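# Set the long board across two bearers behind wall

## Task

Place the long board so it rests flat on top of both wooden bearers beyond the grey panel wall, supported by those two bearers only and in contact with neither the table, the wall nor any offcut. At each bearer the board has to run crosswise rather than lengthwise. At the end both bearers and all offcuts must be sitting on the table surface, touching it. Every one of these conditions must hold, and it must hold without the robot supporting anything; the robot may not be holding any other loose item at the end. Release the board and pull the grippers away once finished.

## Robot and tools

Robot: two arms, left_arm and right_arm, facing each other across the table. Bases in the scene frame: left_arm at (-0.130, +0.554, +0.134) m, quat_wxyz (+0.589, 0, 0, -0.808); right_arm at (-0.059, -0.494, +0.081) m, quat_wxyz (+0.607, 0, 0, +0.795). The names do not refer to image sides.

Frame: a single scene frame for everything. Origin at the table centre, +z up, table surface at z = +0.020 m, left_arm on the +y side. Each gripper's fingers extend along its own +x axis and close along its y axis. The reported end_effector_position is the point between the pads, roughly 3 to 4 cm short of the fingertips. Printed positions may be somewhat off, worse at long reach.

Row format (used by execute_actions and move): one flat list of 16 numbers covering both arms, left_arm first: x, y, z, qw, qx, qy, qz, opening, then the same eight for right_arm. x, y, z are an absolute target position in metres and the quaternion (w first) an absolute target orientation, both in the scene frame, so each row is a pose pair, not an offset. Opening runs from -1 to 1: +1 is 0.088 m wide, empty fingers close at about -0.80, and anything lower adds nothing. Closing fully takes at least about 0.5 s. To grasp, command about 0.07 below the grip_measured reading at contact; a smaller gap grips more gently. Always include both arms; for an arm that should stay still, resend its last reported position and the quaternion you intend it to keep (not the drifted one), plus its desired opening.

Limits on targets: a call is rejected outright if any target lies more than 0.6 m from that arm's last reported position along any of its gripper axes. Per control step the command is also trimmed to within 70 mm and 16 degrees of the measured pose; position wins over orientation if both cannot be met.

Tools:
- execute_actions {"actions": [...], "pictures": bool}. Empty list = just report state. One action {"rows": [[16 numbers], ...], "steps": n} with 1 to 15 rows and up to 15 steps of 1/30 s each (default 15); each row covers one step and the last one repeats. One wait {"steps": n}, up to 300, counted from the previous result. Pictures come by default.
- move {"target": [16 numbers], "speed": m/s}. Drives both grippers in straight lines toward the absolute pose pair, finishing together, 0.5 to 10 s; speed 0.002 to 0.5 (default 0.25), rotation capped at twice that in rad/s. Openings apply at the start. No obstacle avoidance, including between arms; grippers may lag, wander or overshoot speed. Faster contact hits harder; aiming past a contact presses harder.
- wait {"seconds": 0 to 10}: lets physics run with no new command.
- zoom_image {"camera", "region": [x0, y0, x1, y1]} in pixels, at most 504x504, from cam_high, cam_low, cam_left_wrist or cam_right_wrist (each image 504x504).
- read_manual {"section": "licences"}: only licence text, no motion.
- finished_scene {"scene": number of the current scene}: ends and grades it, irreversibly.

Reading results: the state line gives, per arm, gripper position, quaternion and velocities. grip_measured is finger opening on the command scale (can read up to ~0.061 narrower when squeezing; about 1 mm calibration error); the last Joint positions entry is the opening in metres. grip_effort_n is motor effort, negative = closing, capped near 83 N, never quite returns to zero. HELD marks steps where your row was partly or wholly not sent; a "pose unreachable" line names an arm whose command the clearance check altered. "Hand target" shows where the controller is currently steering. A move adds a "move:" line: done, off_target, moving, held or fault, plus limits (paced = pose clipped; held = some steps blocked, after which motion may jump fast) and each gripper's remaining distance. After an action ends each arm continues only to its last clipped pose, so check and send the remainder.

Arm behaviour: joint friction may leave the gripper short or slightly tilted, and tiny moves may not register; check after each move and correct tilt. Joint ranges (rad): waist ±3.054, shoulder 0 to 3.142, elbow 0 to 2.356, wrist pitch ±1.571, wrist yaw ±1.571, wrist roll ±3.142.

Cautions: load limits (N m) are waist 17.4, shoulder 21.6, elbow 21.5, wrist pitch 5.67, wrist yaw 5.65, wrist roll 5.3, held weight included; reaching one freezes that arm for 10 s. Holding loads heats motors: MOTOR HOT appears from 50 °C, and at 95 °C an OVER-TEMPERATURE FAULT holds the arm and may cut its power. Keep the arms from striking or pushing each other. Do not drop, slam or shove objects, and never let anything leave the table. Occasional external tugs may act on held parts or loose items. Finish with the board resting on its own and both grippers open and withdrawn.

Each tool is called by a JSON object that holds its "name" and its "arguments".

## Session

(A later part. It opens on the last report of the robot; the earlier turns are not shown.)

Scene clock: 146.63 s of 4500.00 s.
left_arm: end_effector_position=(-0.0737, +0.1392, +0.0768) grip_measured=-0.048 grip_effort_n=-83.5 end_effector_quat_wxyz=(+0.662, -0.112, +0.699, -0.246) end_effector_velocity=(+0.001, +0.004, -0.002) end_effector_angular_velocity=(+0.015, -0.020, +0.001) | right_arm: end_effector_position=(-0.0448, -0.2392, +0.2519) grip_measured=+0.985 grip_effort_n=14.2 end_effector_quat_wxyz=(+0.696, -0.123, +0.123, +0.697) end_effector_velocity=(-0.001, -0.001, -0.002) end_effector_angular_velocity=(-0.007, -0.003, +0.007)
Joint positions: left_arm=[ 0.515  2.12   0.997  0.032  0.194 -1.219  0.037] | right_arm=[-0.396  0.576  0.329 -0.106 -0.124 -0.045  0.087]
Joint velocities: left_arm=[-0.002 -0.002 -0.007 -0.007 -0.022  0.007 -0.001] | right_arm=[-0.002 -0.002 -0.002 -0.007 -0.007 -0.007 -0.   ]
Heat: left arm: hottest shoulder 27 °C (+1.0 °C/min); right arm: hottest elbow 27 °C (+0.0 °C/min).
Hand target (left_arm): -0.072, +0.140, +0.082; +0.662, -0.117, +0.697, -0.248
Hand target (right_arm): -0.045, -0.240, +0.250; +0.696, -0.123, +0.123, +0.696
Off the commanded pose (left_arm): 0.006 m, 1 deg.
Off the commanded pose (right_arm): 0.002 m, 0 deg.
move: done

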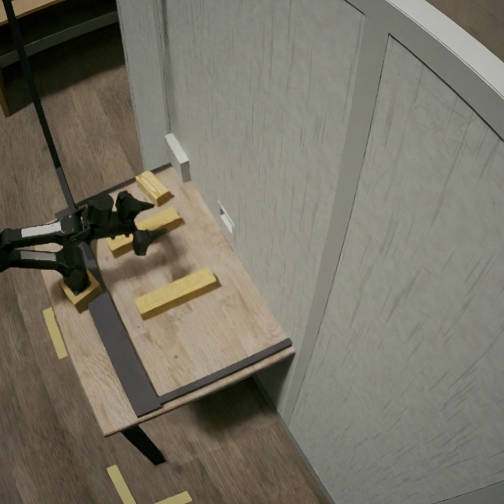

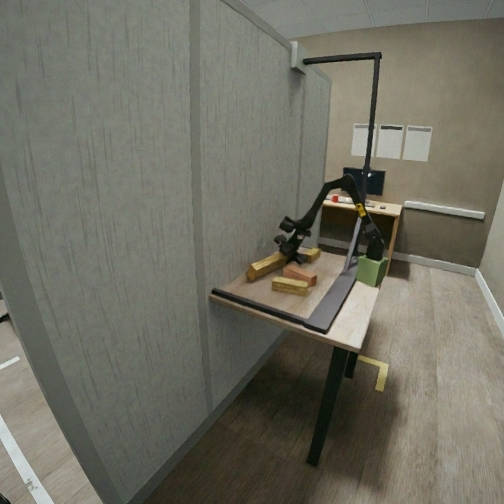

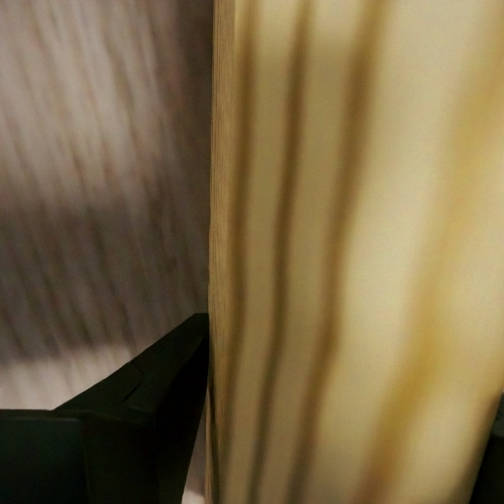

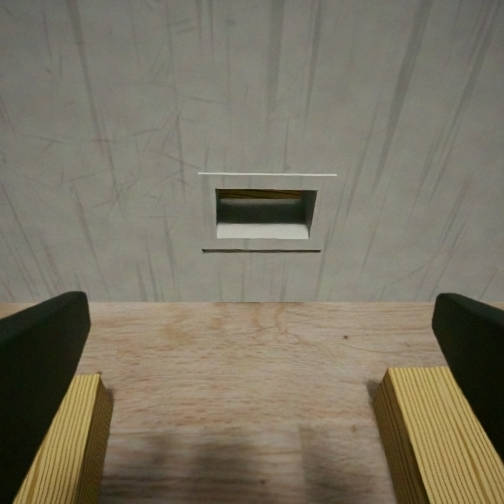

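{"name": "move", "arguments": {"target": [-0.07,0.154,0.078,0.624,-0.207,0.676,-0.333,-0.2,-0.045,-0.24,0.25,0.696,-0.123,0.123,0.696,1], "speed": 0.08}}

{"name": "zoom_image", "arguments": {"camera": "cam_low", "region": [235, 200, 345, 310]}}

Scene clock: 155.27 s of 4500.00 s.
left_arm: end_effector_position=(-0.0713, +0.1550, +0.0776) grip_measured=-0.048 grip_effort_n=-83.5 end_effector_quat_wxyz=(+0.625, -0.203, +0.677, -0.331) end_effector_velocity=(-0.003, +0.002, +0.000) end_effector_angular_velocity=(-0.009, -0.002, -0.013) | right_arm: end_effector_position=(-0.0447, -0.2392, +0.2519) grip_measured=+0.985 grip_effort_n=14.2 end_effector_quat_wxyz=(+0.696, -0.123, +0.123, +0.697) end_effector_velocity=(-0.001, -0.002, -0.003) end_effector_angular_velocity=(-0.017, +0.012, +0.002)
Joint positions: left_arm=[ 0.573  2.107  0.729  0.533  0.314 -1.234  0.037] | right_arm=[-0.396  0.576  0.329 -0.106 -0.123 -0.045  0.087]
Joint velocities: left_arm=[-0.002 -0.002 -0.017  0.022  0.007  0.007 -0.   ] | right_arm=[-0.002 -0.002  0.002 -0.022 -0.007  0.007  0.   ]
Heat: left arm: hottest shoulder 28 °C (+1.0 °C/min); right arm: hottest wrist pitch 28 °C (+0.0 °C/min).
Hand target (left_arm): -0.070, +0.154, +0.078; +0.624, -0.207, +0.676, -0.333
Hand target (right_arm): -0.045, -0.240, +0.250; +0.696, -0.123, +0.123, +0.696
Off the commanded pose (left_arm): 0.002 m, 0 deg.
Off the commanded pose (right_arm): 0.002 m, 0 deg.
After step 90, 3.67 s passed at rest.
move: done

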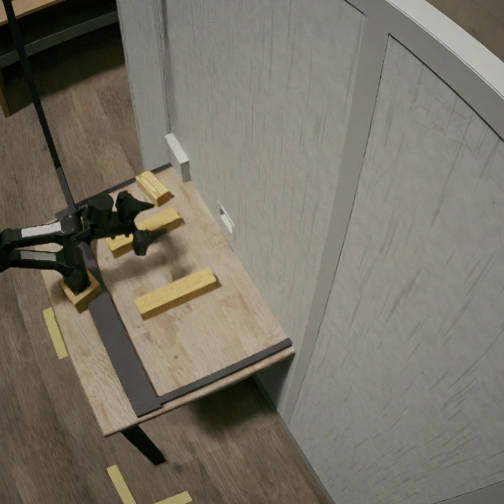

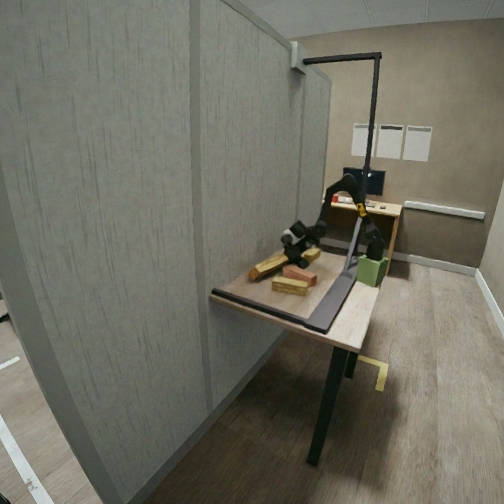

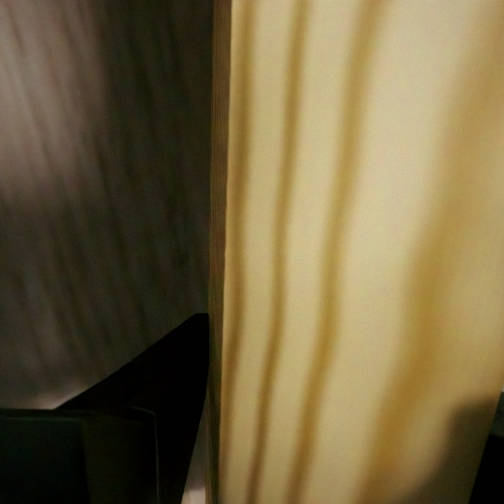

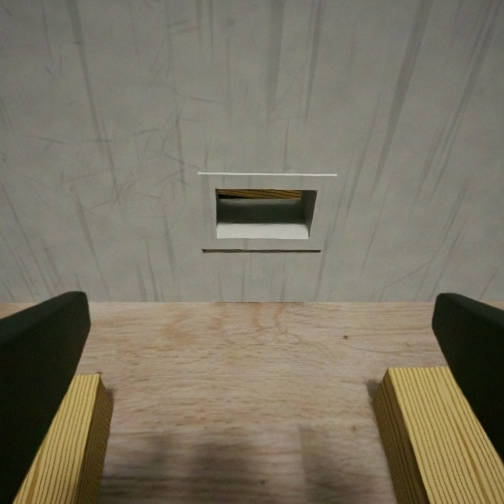

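Region (235, 200, 345, 310) of cam_low's 504x504 image, scaled by 4.582, with more detail than that image has.

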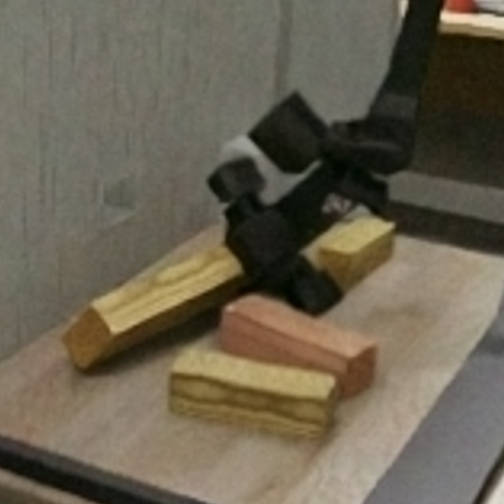

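{"name": "move", "arguments": {"target": [-0.07,0.166,0.08,0.624,-0.207,0.676,-0.333,0.15,-0.045,-0.24,0.25,0.696,-0.123,0.123,0.696,1], "speed": 0.02}}

{"name": "move", "arguments": {"target": [-0.07,0.185,0.082,0.624,-0.207,0.676,-0.333,0.4,-0.045,-0.24,0.25,0.696,-0.123,0.123,0.696,1], "speed": 0.02}}

{"name": "zoom_image", "arguments": {"camera": "cam_low", "region": [235, 200, 345, 310]}}

Scene clock: 165.27 s of 4500.00 s.
left_arm: end_effector_position=(-0.0711, +0.1665, +0.0741) grip_measured=+0.147 grip_effort_n=15.6 end_effector_quat_wxyz=(+0.625, -0.203, +0.679, -0.328) end_effector_velocity=(+0.003, +0.004, -0.003) end_effector_angular_velocity=(+0.017, -0.008, +0.022) | right_arm: end_effector_position=(-0.0447, -0.2392, +0.2519) grip_measured=+0.985 grip_effort_n=14.2 end_effector_quat_wxyz=(+0.696, -0.123, +0.123, +0.697) end_effector_velocity=(+0.002, -0.001, +0.000) end_effector_angular_velocity=(-0.003, -0.009, -0.007)
Joint positions: left_arm=[ 0.584  2.099  0.686  0.559  0.321 -1.23   0.046] | right_arm=[-0.396  0.576  0.329 -0.106 -0.123 -0.045  0.087]
Joint velocities: left_arm=[ 0.002 -0.002 -0.007 -0.007 -0.022 -0.007 -0.   ] | right_arm=[-0.002 -0.002  0.002 -0.007  0.007 -0.007 -0.   ]
Heat: left arm: hottest shoulder 29 °C (+2.0 °C/min); right arm: hottest wrist pitch 29 °C (+1.0 °C/min).
Hand target (left_arm): -0.070, +0.166, +0.080; +0.624, -0.207, +0.676, -0.333
Hand target (right_arm): -0.045, -0.240, +0.250; +0.696, -0.123, +0.123, +0.696
Off the commanded pose (left_arm): 0.006 m, 1 deg.
Off the commanded pose (right_arm): 0.002 m, 0 deg.
After step 90, 6.17 s passed at rest.
move: done

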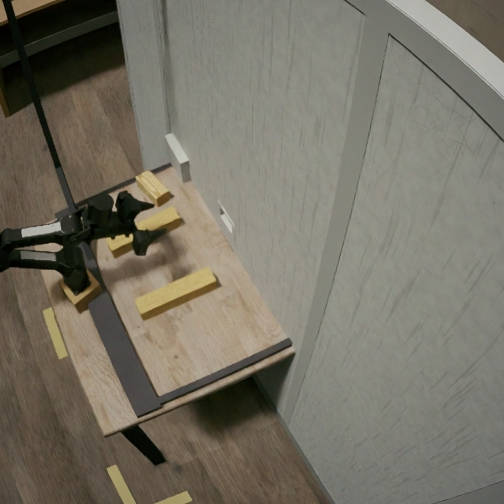

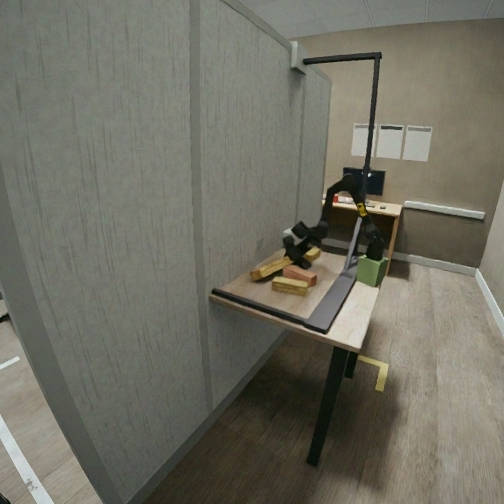

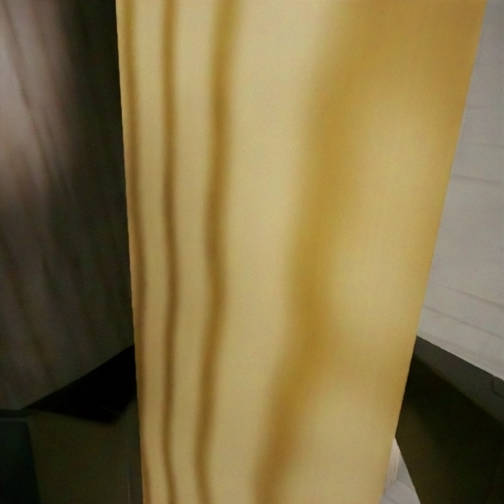

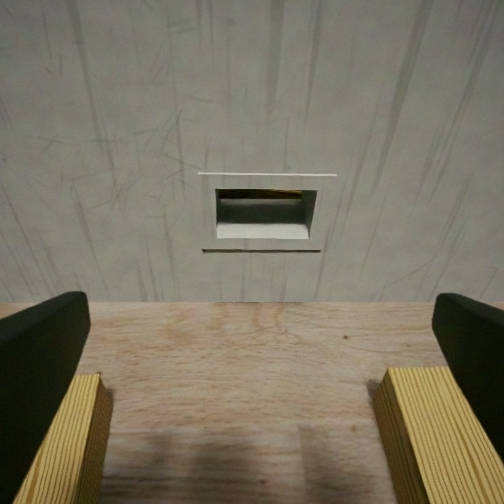

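Scene clock: 166.53 s of 4500.00 s.
left_arm: end_effector_position=(-0.0709, +0.1866, +0.0757) grip_measured=+0.397 grip_effort_n=17.0 end_effector_quat_wxyz=(+0.625, -0.203, +0.680, -0.326) end_effector_velocity=(+0.001, +0.003, -0.000) end_effector_angular_velocity=(+0.010, +0.002, +0.012) | right_arm: end_effector_position=(-0.0447, -0.2392, +0.2519) grip_measured=+0.985 grip_effort_n=14.7 end_effector_quat_wxyz=(+0.696, -0.123, +0.123, +0.697) end_effector_velocity=(-0.004, -0.001, -0.002) end_effector_angular_velocity=(-0.006, +0.002, +0.026)
Joint positions: left_arm=[ 0.603  2.055  0.606  0.586  0.333 -1.216  0.058] | right_arm=[-0.396  0.576  0.329 -0.106 -0.123 -0.045  0.087]
Joint velocities: left_arm=[ 0.002 -0.007 -0.007 -0.007 -0.007 -0.007 -0.   ] | right_arm=[ 0.002 -0.002 -0.002 -0.007 -0.022 -0.007 -0.   ]
Heat: left arm: hottest shoulder 29 °C (+2.0 °C/min); right arm: hottest wrist pitch 29 °C (+1.0 °C/min).
Hand target (left_arm): -0.070, +0.185, +0.082; +0.624, -0.207, +0.676, -0.333
Hand target (right_arm): -0.045, -0.240, +0.250; +0.696, -0.123, +0.123, +0.696
Off the commanded pose (left_arm): 0.007 m, 1 deg.
Off the commanded pose (right_arm): 0.002 m, 0 deg.
move: done

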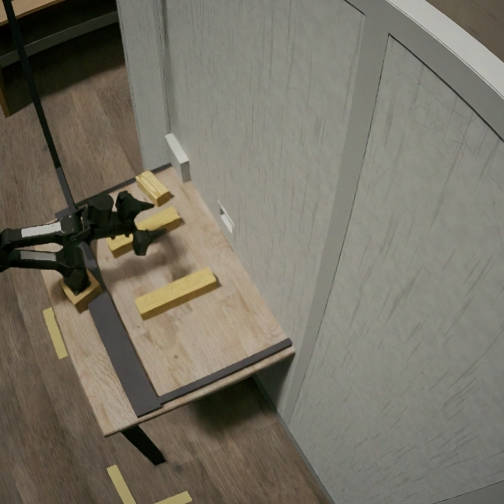

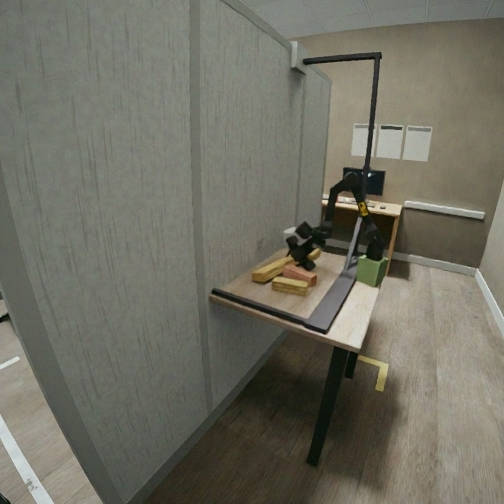

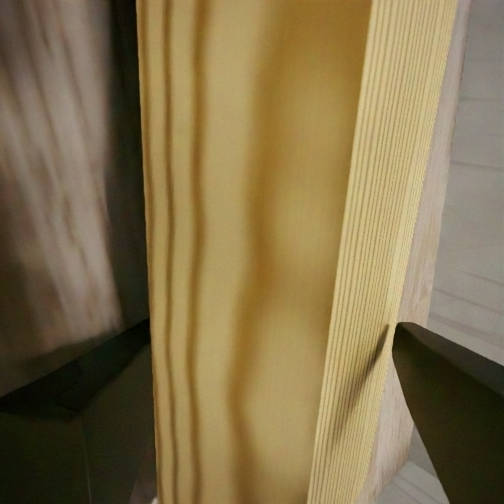

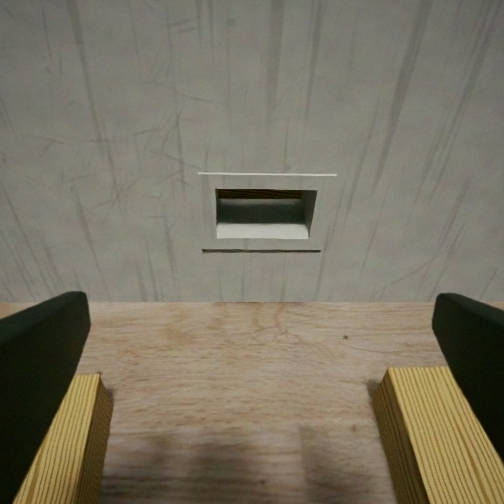

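Region (235, 200, 345, 310) of cam_low's 504x504 image, scaled by 4.582, with more detail than that image has.

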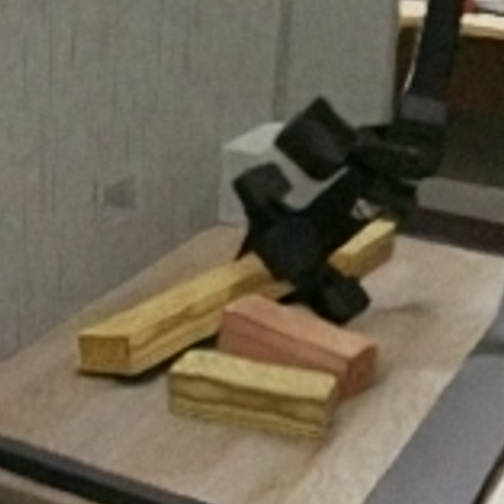

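{"name": "move", "arguments": {"target": [-0.07,0.205,0.083,0.624,-0.207,0.676,-0.333,0.42,-0.045,-0.24,0.25,0.696,-0.123,0.123,0.696,1], "speed": 0.025}}

{"name": "move", "arguments": {"target": [-0.07,0.215,0.15,0.662,-0.117,0.697,-0.248,0.42,-0.045,-0.24,0.25,0.696,-0.123,0.123,0.696,1], "speed": 0.2}}

{"name": "move", "arguments": {"target": [-0.035,0.152,0.15,0.883,0.044,0.46,-0.085,1,-0.045,-0.24,0.25,0.696,-0.123,0.123,0.696,1], "speed": 0.3}}

Scene clock: 179.30 s of 4500.00 s.
left_arm: end_effector_position=(-0.0709, +0.2054, +0.0784) grip_measured=+0.417 grip_effort_n=17.4 end_effector_quat_wxyz=(+0.624, -0.204, +0.679, -0.328) end_effector_velocity=(+0.002, +0.002, +0.001) end_effector_angular_velocity=(+0.006, -0.020, +0.007) | right_arm: end_effector_position=(-0.0447, -0.2392, +0.2519) grip_measured=+0.985 grip_effort_n=14.2 end_effector_quat_wxyz=(+0.696, -0.123, +0.123, +0.697) end_effector_velocity=(+0.002, -0.001, -0.003) end_effector_angular_velocity=(-0.012, -0.008, -0.007)
Joint positions: left_arm=[ 0.625  2.011  0.529  0.619  0.349 -1.198  0.059] | right_arm=[-0.396  0.576  0.329 -0.106 -0.123 -0.045  0.087]
Joint velocities: left_arm=[-0.002 -0.012 -0.007 -0.007 -0.022  0.007 -0.   ] | right_arm=[-0.002  0.002 -0.002 -0.007  0.007 -0.007 -0.   ]
Heat: left arm: hottest shoulder 30 °C (+3.0 °C/min); right arm: hottest wrist pitch 29 °C (+1.0 °C/min).
Hand target (left_arm): -0.070, +0.205, +0.083; +0.624, -0.207, +0.676, -0.333
Hand target (right_arm): -0.045, -0.240, +0.250; +0.696, -0.123, +0.123, +0.696
Off the commanded pose (left_arm): 0.005 m, 1 deg.
Off the commanded pose (right_arm): 0.002 m, 0 deg.
After step 90, 8.73 s passed at rest.
move: done

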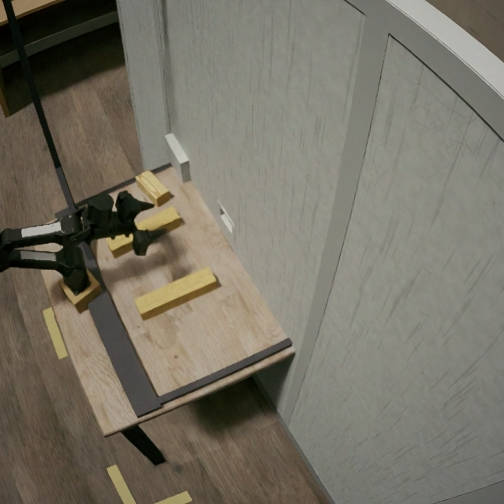

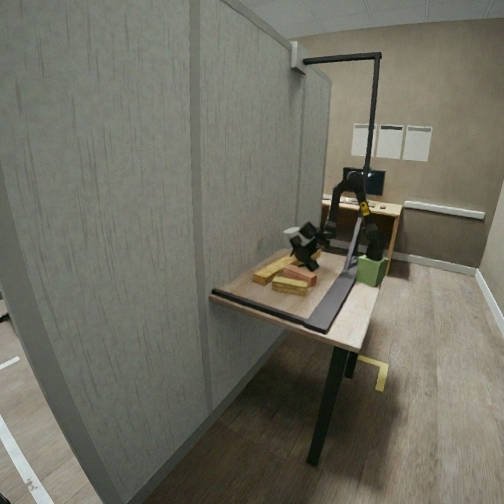

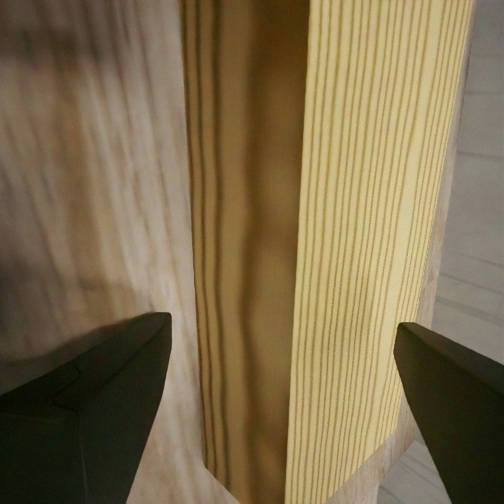

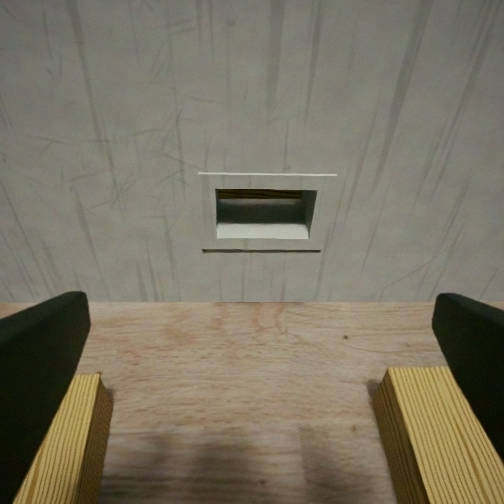

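Scene clock: 180.47 s of 4500.00 s.
left_arm: end_effector_position=(-0.0704, +0.2186, +0.1432) grip_measured=+0.417 grip_effort_n=17.4 end_effector_quat_wxyz=(-0.660, +0.114, -0.703, +0.240) end_effector_velocity=(-0.000, +0.001, +0.001) end_effector_angular_velocity=(+0.013, -0.006, -0.006) | right_arm: end_effector_position=(-0.0447, -0.2392, +0.2519) grip_measured=+0.985 grip_effort_n=14.2 end_effector_quat_wxyz=(+0.696, -0.123, +0.123, +0.697) end_effector_velocity=(-0.001, -0.002, -0.004) end_effector_angular_velocity=(-0.017, -0.002, +0.007)
Joint positions: left_arm=[ 0.588  1.694  0.746 -0.164  0.23  -1.166  0.059] | right_arm=[-0.396  0.576  0.329 -0.106 -0.123 -0.045  0.087]
Joint velocities: left_arm=[-0.002 -0.002  0.007 -0.022 -0.007  0.007 -0.   ] | right_arm=[-0.002 -0.007 -0.002 -0.022 -0.007 -0.007  0.   ]
Heat: left arm: hottest shoulder 30 °C (+3.0 °C/min); right arm: hottest wrist pitch 29 °C (+1.0 °C/min).
Hand target (left_arm): -0.070, +0.215, +0.149; +0.662, -0.117, +0.698, -0.248
Hand target (right_arm): -0.045, -0.240, +0.250; +0.696, -0.123, +0.123, +0.696
Off the commanded pose (left_arm): 0.008 m, 1 deg.
Off the commanded pose (right_arm): 0.002 m, 0 deg.
move: done

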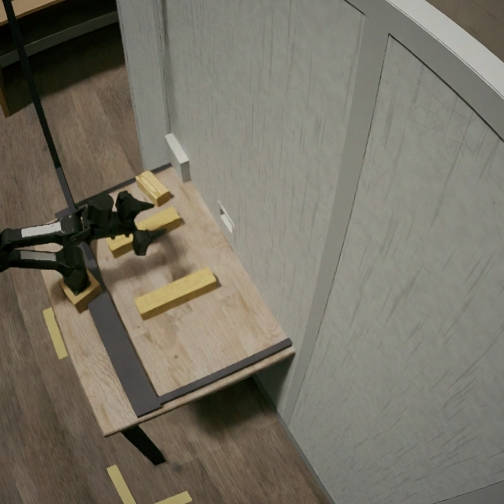

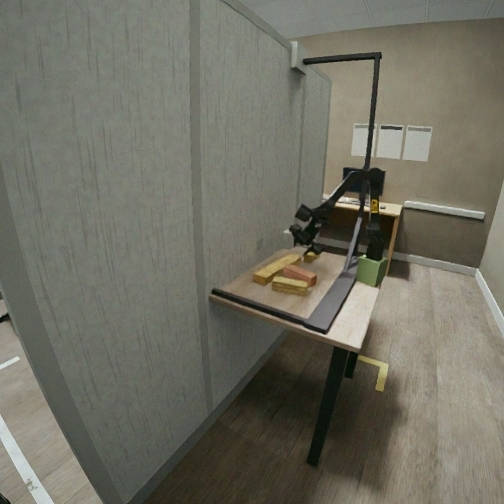

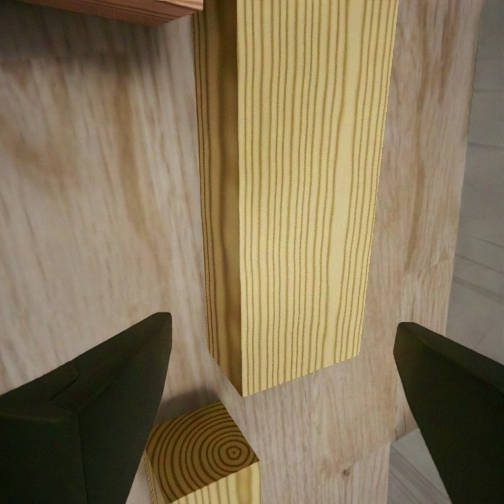

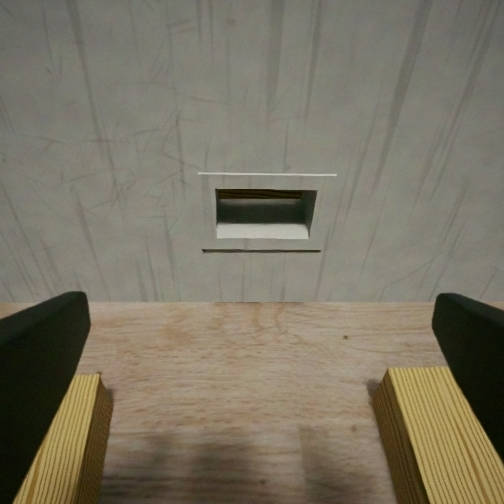

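Scene clock: 182.27 s of 4500.00 s.
left_arm: end_effector_position=(-0.0343, +0.1530, +0.1540) grip_measured=+0.991 grip_effort_n=17.4 end_effector_quat_wxyz=(+0.882, +0.040, +0.462, -0.087) end_effector_velocity=(-0.000, +0.001, +0.000) end_effector_angular_velocity=(+0.013, -0.006, +0.005) | right_arm: end_effector_position=(-0.0447, -0.2392, +0.2519) grip_measured=+0.985 grip_effort_n=14.2 end_effector_quat_wxyz=(+0.696, -0.123, +0.123, +0.697) end_effector_velocity=(-0.003, -0.002, -0.007) end_effector_angular_velocity=(-0.026, +0.004, +0.021)
Joint positions: left_arm=[ 0.342  2.094  1.351 -0.667 -0.587 -1.304  0.088] | right_arm=[-0.396  0.576  0.329 -0.106 -0.123 -0.045  0.087]
Joint velocities: left_arm=[-0.002  0.007  0.012 -0.022 -0.007 -0.007  0.   ] | right_arm=[-0.002 -0.002 -0.007 -0.022 -0.022 -0.007 -0.   ]
Heat: left arm: hottest shoulder 30 °C (+3.0 °C/min); right arm: hottest wrist pitch 29 °C (+1.0 °C/min).
Hand target (left_arm): -0.035, +0.152, +0.150; +0.882, +0.044, +0.461, -0.084
Hand target (right_arm): -0.045, -0.240, +0.250; +0.696, -0.123, +0.123, +0.696
Off the commanded pose (left_arm): 0.004 m, 1 deg.
Off the commanded pose (right_arm): 0.002 m, 0 deg.
move: done

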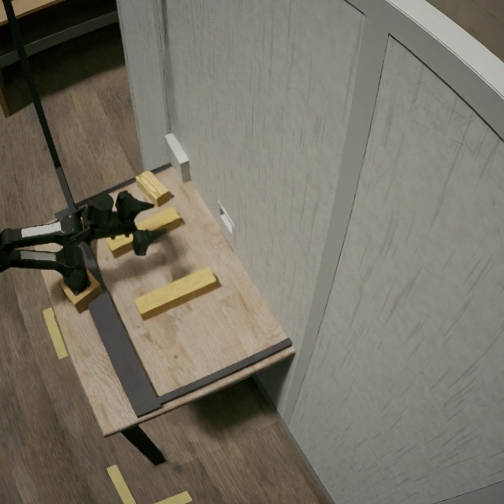

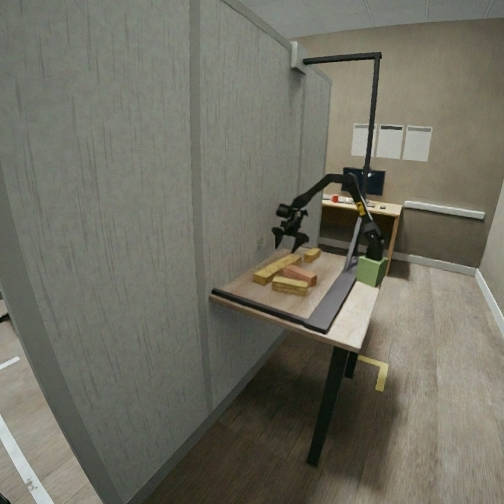

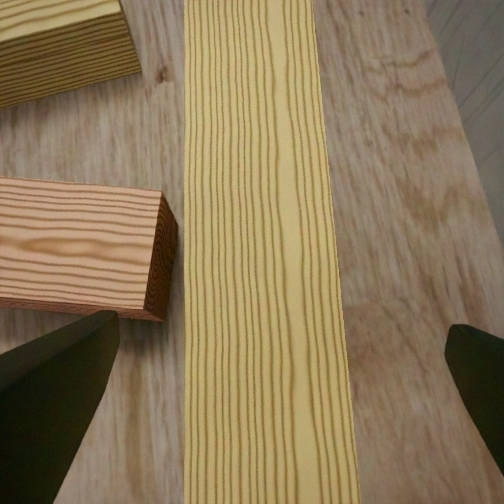

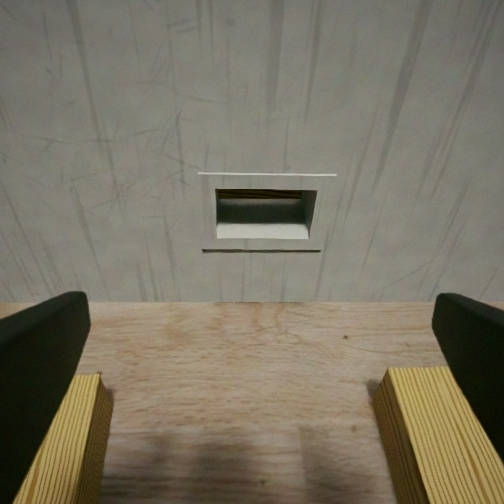

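{"name": "move", "arguments": {"target": [-0.05,0.155,0.1,0.885,0.028,0.461,-0.054,1,-0.045,-0.24,0.25,0.696,-0.123,0.123,0.696,1], "speed": 0.15}}

Scene clock: 204.27 s of 4500.00 s.
left_arm: end_effector_position=(-0.0495, +0.1533, +0.1064) grip_measured=+0.991 grip_effort_n=17.4 end_effector_quat_wxyz=(+0.885, +0.023, +0.462, -0.058) end_effector_velocity=(+0.000, +0.006, +0.001) end_effector_angular_velocity=(+0.009, -0.006, +0.016) | right_arm: end_effector_position=(-0.0447, -0.2392, +0.2519) grip_measured=+0.985 grip_effort_n=14.2 end_effector_quat_wxyz=(+0.696, -0.123, +0.123, +0.697) end_effector_velocity=(-0.001, -0.001, -0.002) end_effector_angular_velocity=(-0.007, -0.017, +0.012)
Joint positions: left_arm=[ 0.3    2.221  1.343 -0.603 -0.603 -1.437  0.088] | right_arm=[-0.396  0.576  0.329 -0.106 -0.123 -0.045  0.087]
Joint velocities: left_arm=[-0.002 -0.007 -0.007 -0.022 -0.007 -0.022 -0.   ] | right_arm=[-0.002 -0.002 -0.002 -0.007 -0.007 -0.022 -0.001]
Heat: left arm: hottest shoulder 30 °C (+2.0 °C/min); right arm: hottest wrist pitch 30 °C (+3.0 °C/min).
Hand target (left_arm): -0.050, +0.155, +0.100; +0.885, +0.028, +0.461, -0.054
Hand target (right_arm): -0.045, -0.240, +0.250; +0.696, -0.123, +0.123, +0.696
Off the commanded pose (left_arm): 0.007 m, 1 deg.
Off the commanded pose (right_arm): 0.002 m, 0 deg.
After step 90, 18.20 s passed at rest.
move: done

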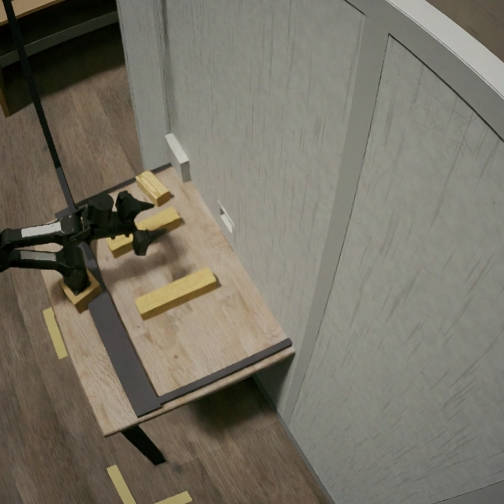

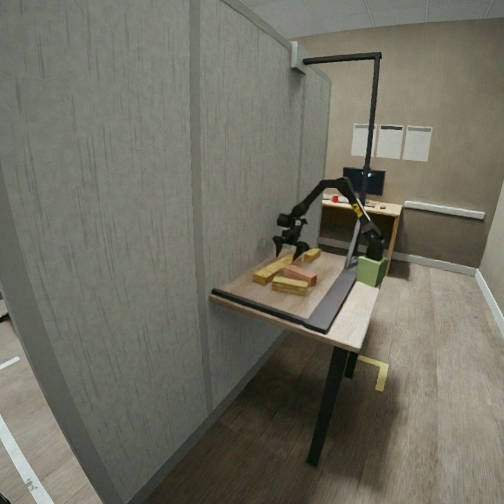

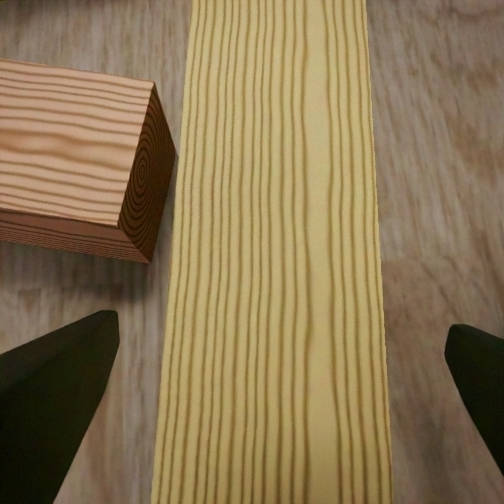

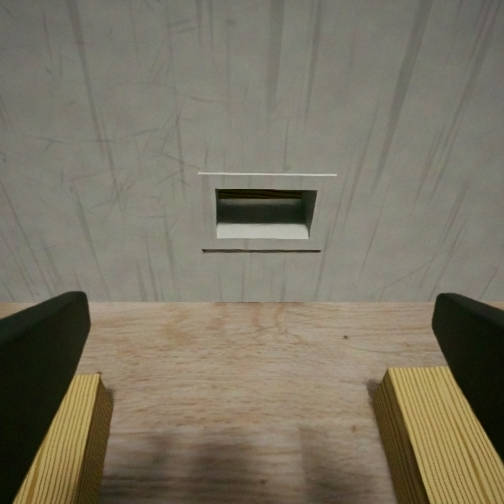

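Centered. Descend, then close.

{"name": "move", "arguments": {"target": [-0.046,0.156,0.054,0.885,0.028,0.461,-0.054,1,-0.045,-0.24,0.25,0.696,-0.123,0.123,0.696,1], "speed": 0.06}}

{"name": "move", "arguments": {"target": [-0.046,0.156,0.054,0.885,0.028,0.461,-0.054,0.4,-0.045,-0.24,0.25,0.696,-0.123,0.123,0.696,1], "speed": 0.06}}

Scene clock: 209.23 s of 4500.00 s.
left_arm: end_effector_position=(-0.0476, +0.1516, +0.0613) grip_measured=+0.991 grip_effort_n=17.4 end_effector_quat_wxyz=(+0.885, +0.019, +0.462, -0.059) end_effector_velocity=(+0.002, +0.002, +0.001) end_effector_angular_velocity=(+0.011, -0.008, -0.003) | right_arm: end_effector_position=(-0.0447, -0.2392, +0.2519) grip_measured=+0.985 grip_effort_n=14.2 end_effector_quat_wxyz=(+0.696, -0.123, +0.123, +0.697) end_effector_velocity=(-0.003, -0.001, -0.002) end_effector_angular_velocity=(-0.006, +0.002, +0.021)
Joint positions: left_arm=[ 0.304  2.333  1.318 -0.456 -0.603 -1.432  0.088] | right_arm=[-0.396  0.576  0.329 -0.106 -0.123 -0.045  0.087]
Joint velocities: left_arm=[ 0.002 -0.002 -0.002 -0.007 -0.007  0.007 -0.   ] | right_arm=[-0.002 -0.002 -0.002 -0.007 -0.022 -0.007 -0.   ]
Heat: left arm: hottest shoulder 30 °C (+2.0 °C/min); right arm: hottest wrist pitch 30 °C (+2.0 °C/min).
Hand target (left_arm): -0.046, +0.156, +0.054; +0.885, +0.028, +0.461, -0.054
Hand target (right_arm): -0.045, -0.240, +0.250; +0.696, -0.123, +0.123, +0.696
Off the commanded pose (left_arm): 0.009 m, 1 deg.
Off the commanded pose (right_arm): 0.002 m, 0 deg.
After step 90, 0.77 s passed at rest.
move: off_target (left_arm)

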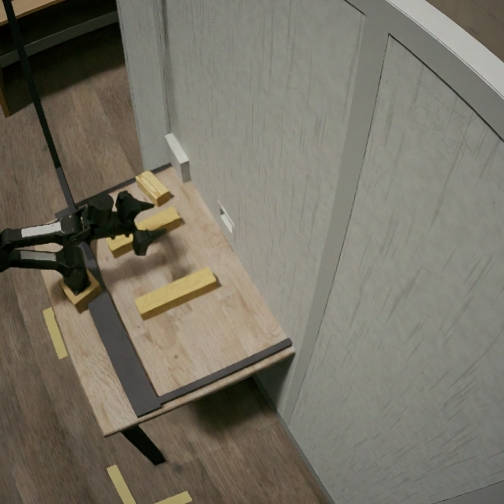

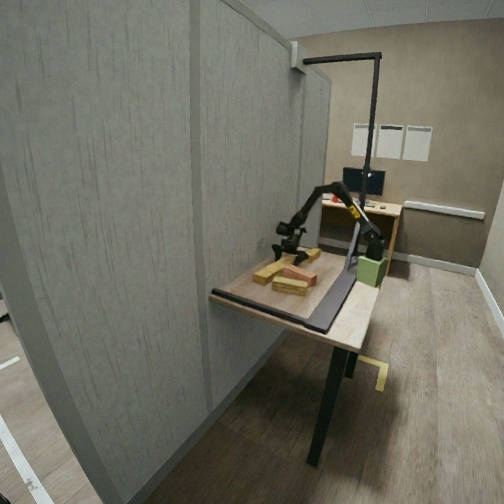

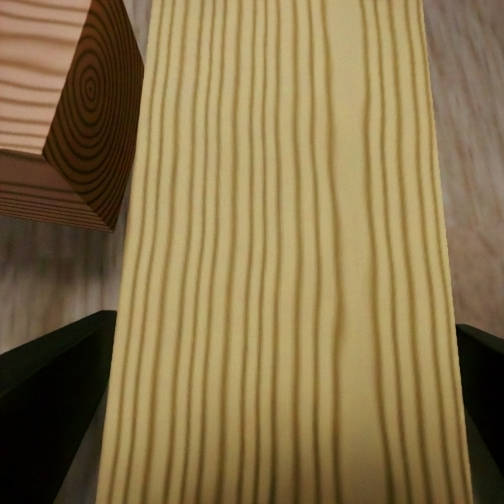

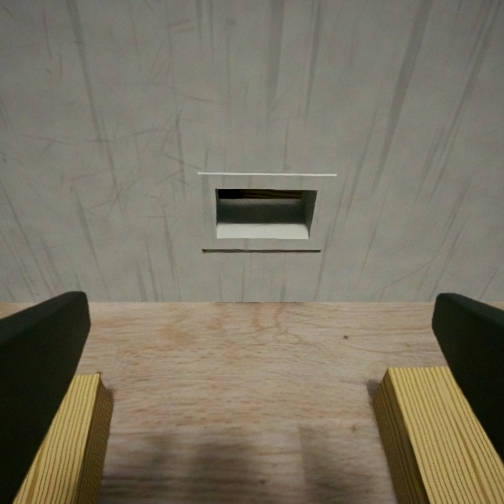

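Scene clock: 209.93 s of 4500.00 s.
left_arm: end_effector_position=(-0.0476, +0.1518, +0.0613) grip_measured=+0.475 grip_effort_n=-83.5 end_effector_quat_wxyz=(+0.885, +0.019, +0.462, -0.059) end_effector_velocity=(-0.002, +0.005, -0.002) end_effector_angular_velocity=(+0.031, +0.006, -0.009) | right_arm: end_effector_position=(-0.0447, -0.2392, +0.2519) grip_measured=+0.985 grip_effort_n=14.2 end_effector_quat_wxyz=(+0.696, -0.123, +0.123, +0.697) end_effector_velocity=(+0.001, +0.000, +0.001) end_effector_angular_velocity=(+0.007, -0.024, +0.003)
Joint positions: left_arm=[ 0.304  2.333  1.318 -0.457 -0.603 -1.432  0.062] | right_arm=[-0.396  0.576  0.329 -0.106 -0.123 -0.045  0.087]
Joint velocities: left_arm=[-0.002  0.002 -0.002 -0.022  0.007  0.007 -0.   ] | right_arm=[ 0.002 -0.002 -0.002  0.007  0.007 -0.022 -0.   ]
Heat: left arm: hottest shoulder 30 °C (+2.0 °C/min); right arm: hottest wrist pitch 30 °C (+2.0 °C/min).
Hand target (left_arm): -0.046, +0.156, +0.054; +0.885, +0.028, +0.461, -0.054
Hand target (right_arm): -0.045, -0.240, +0.250; +0.696, -0.123, +0.123, +0.696
Off the commanded pose (left_arm): 0.009 m, 1 deg.
Off the commanded pose (right_arm): 0.002 m, 0 deg.
move: off_target (left_arm)

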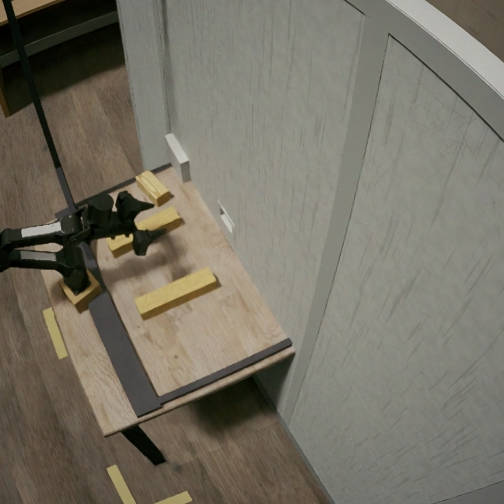

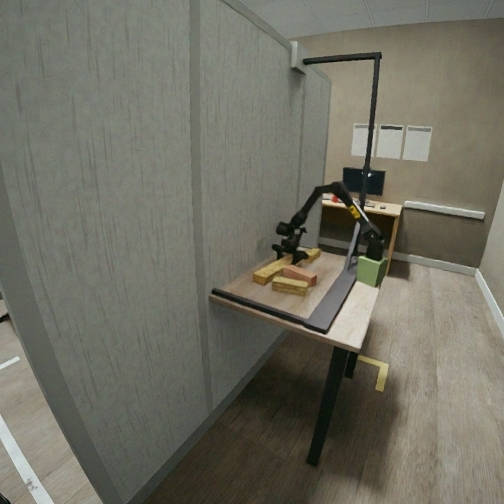

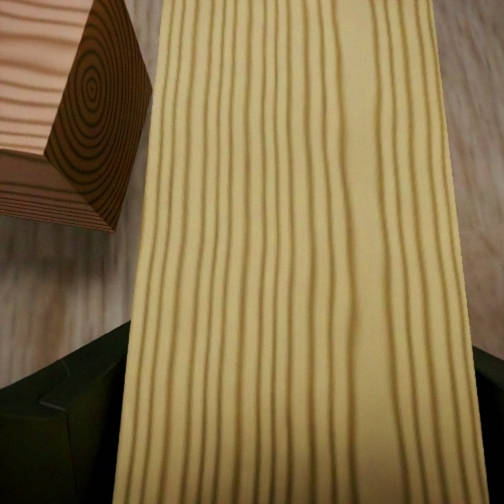

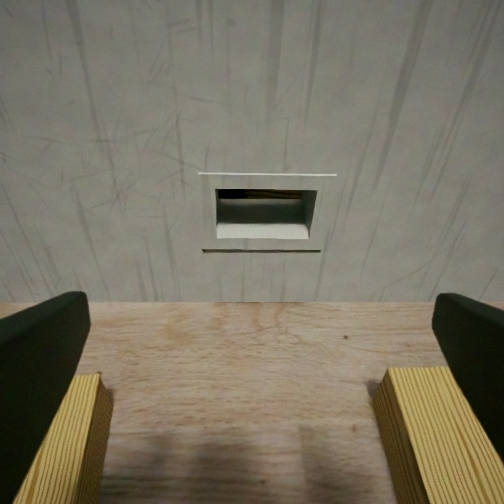

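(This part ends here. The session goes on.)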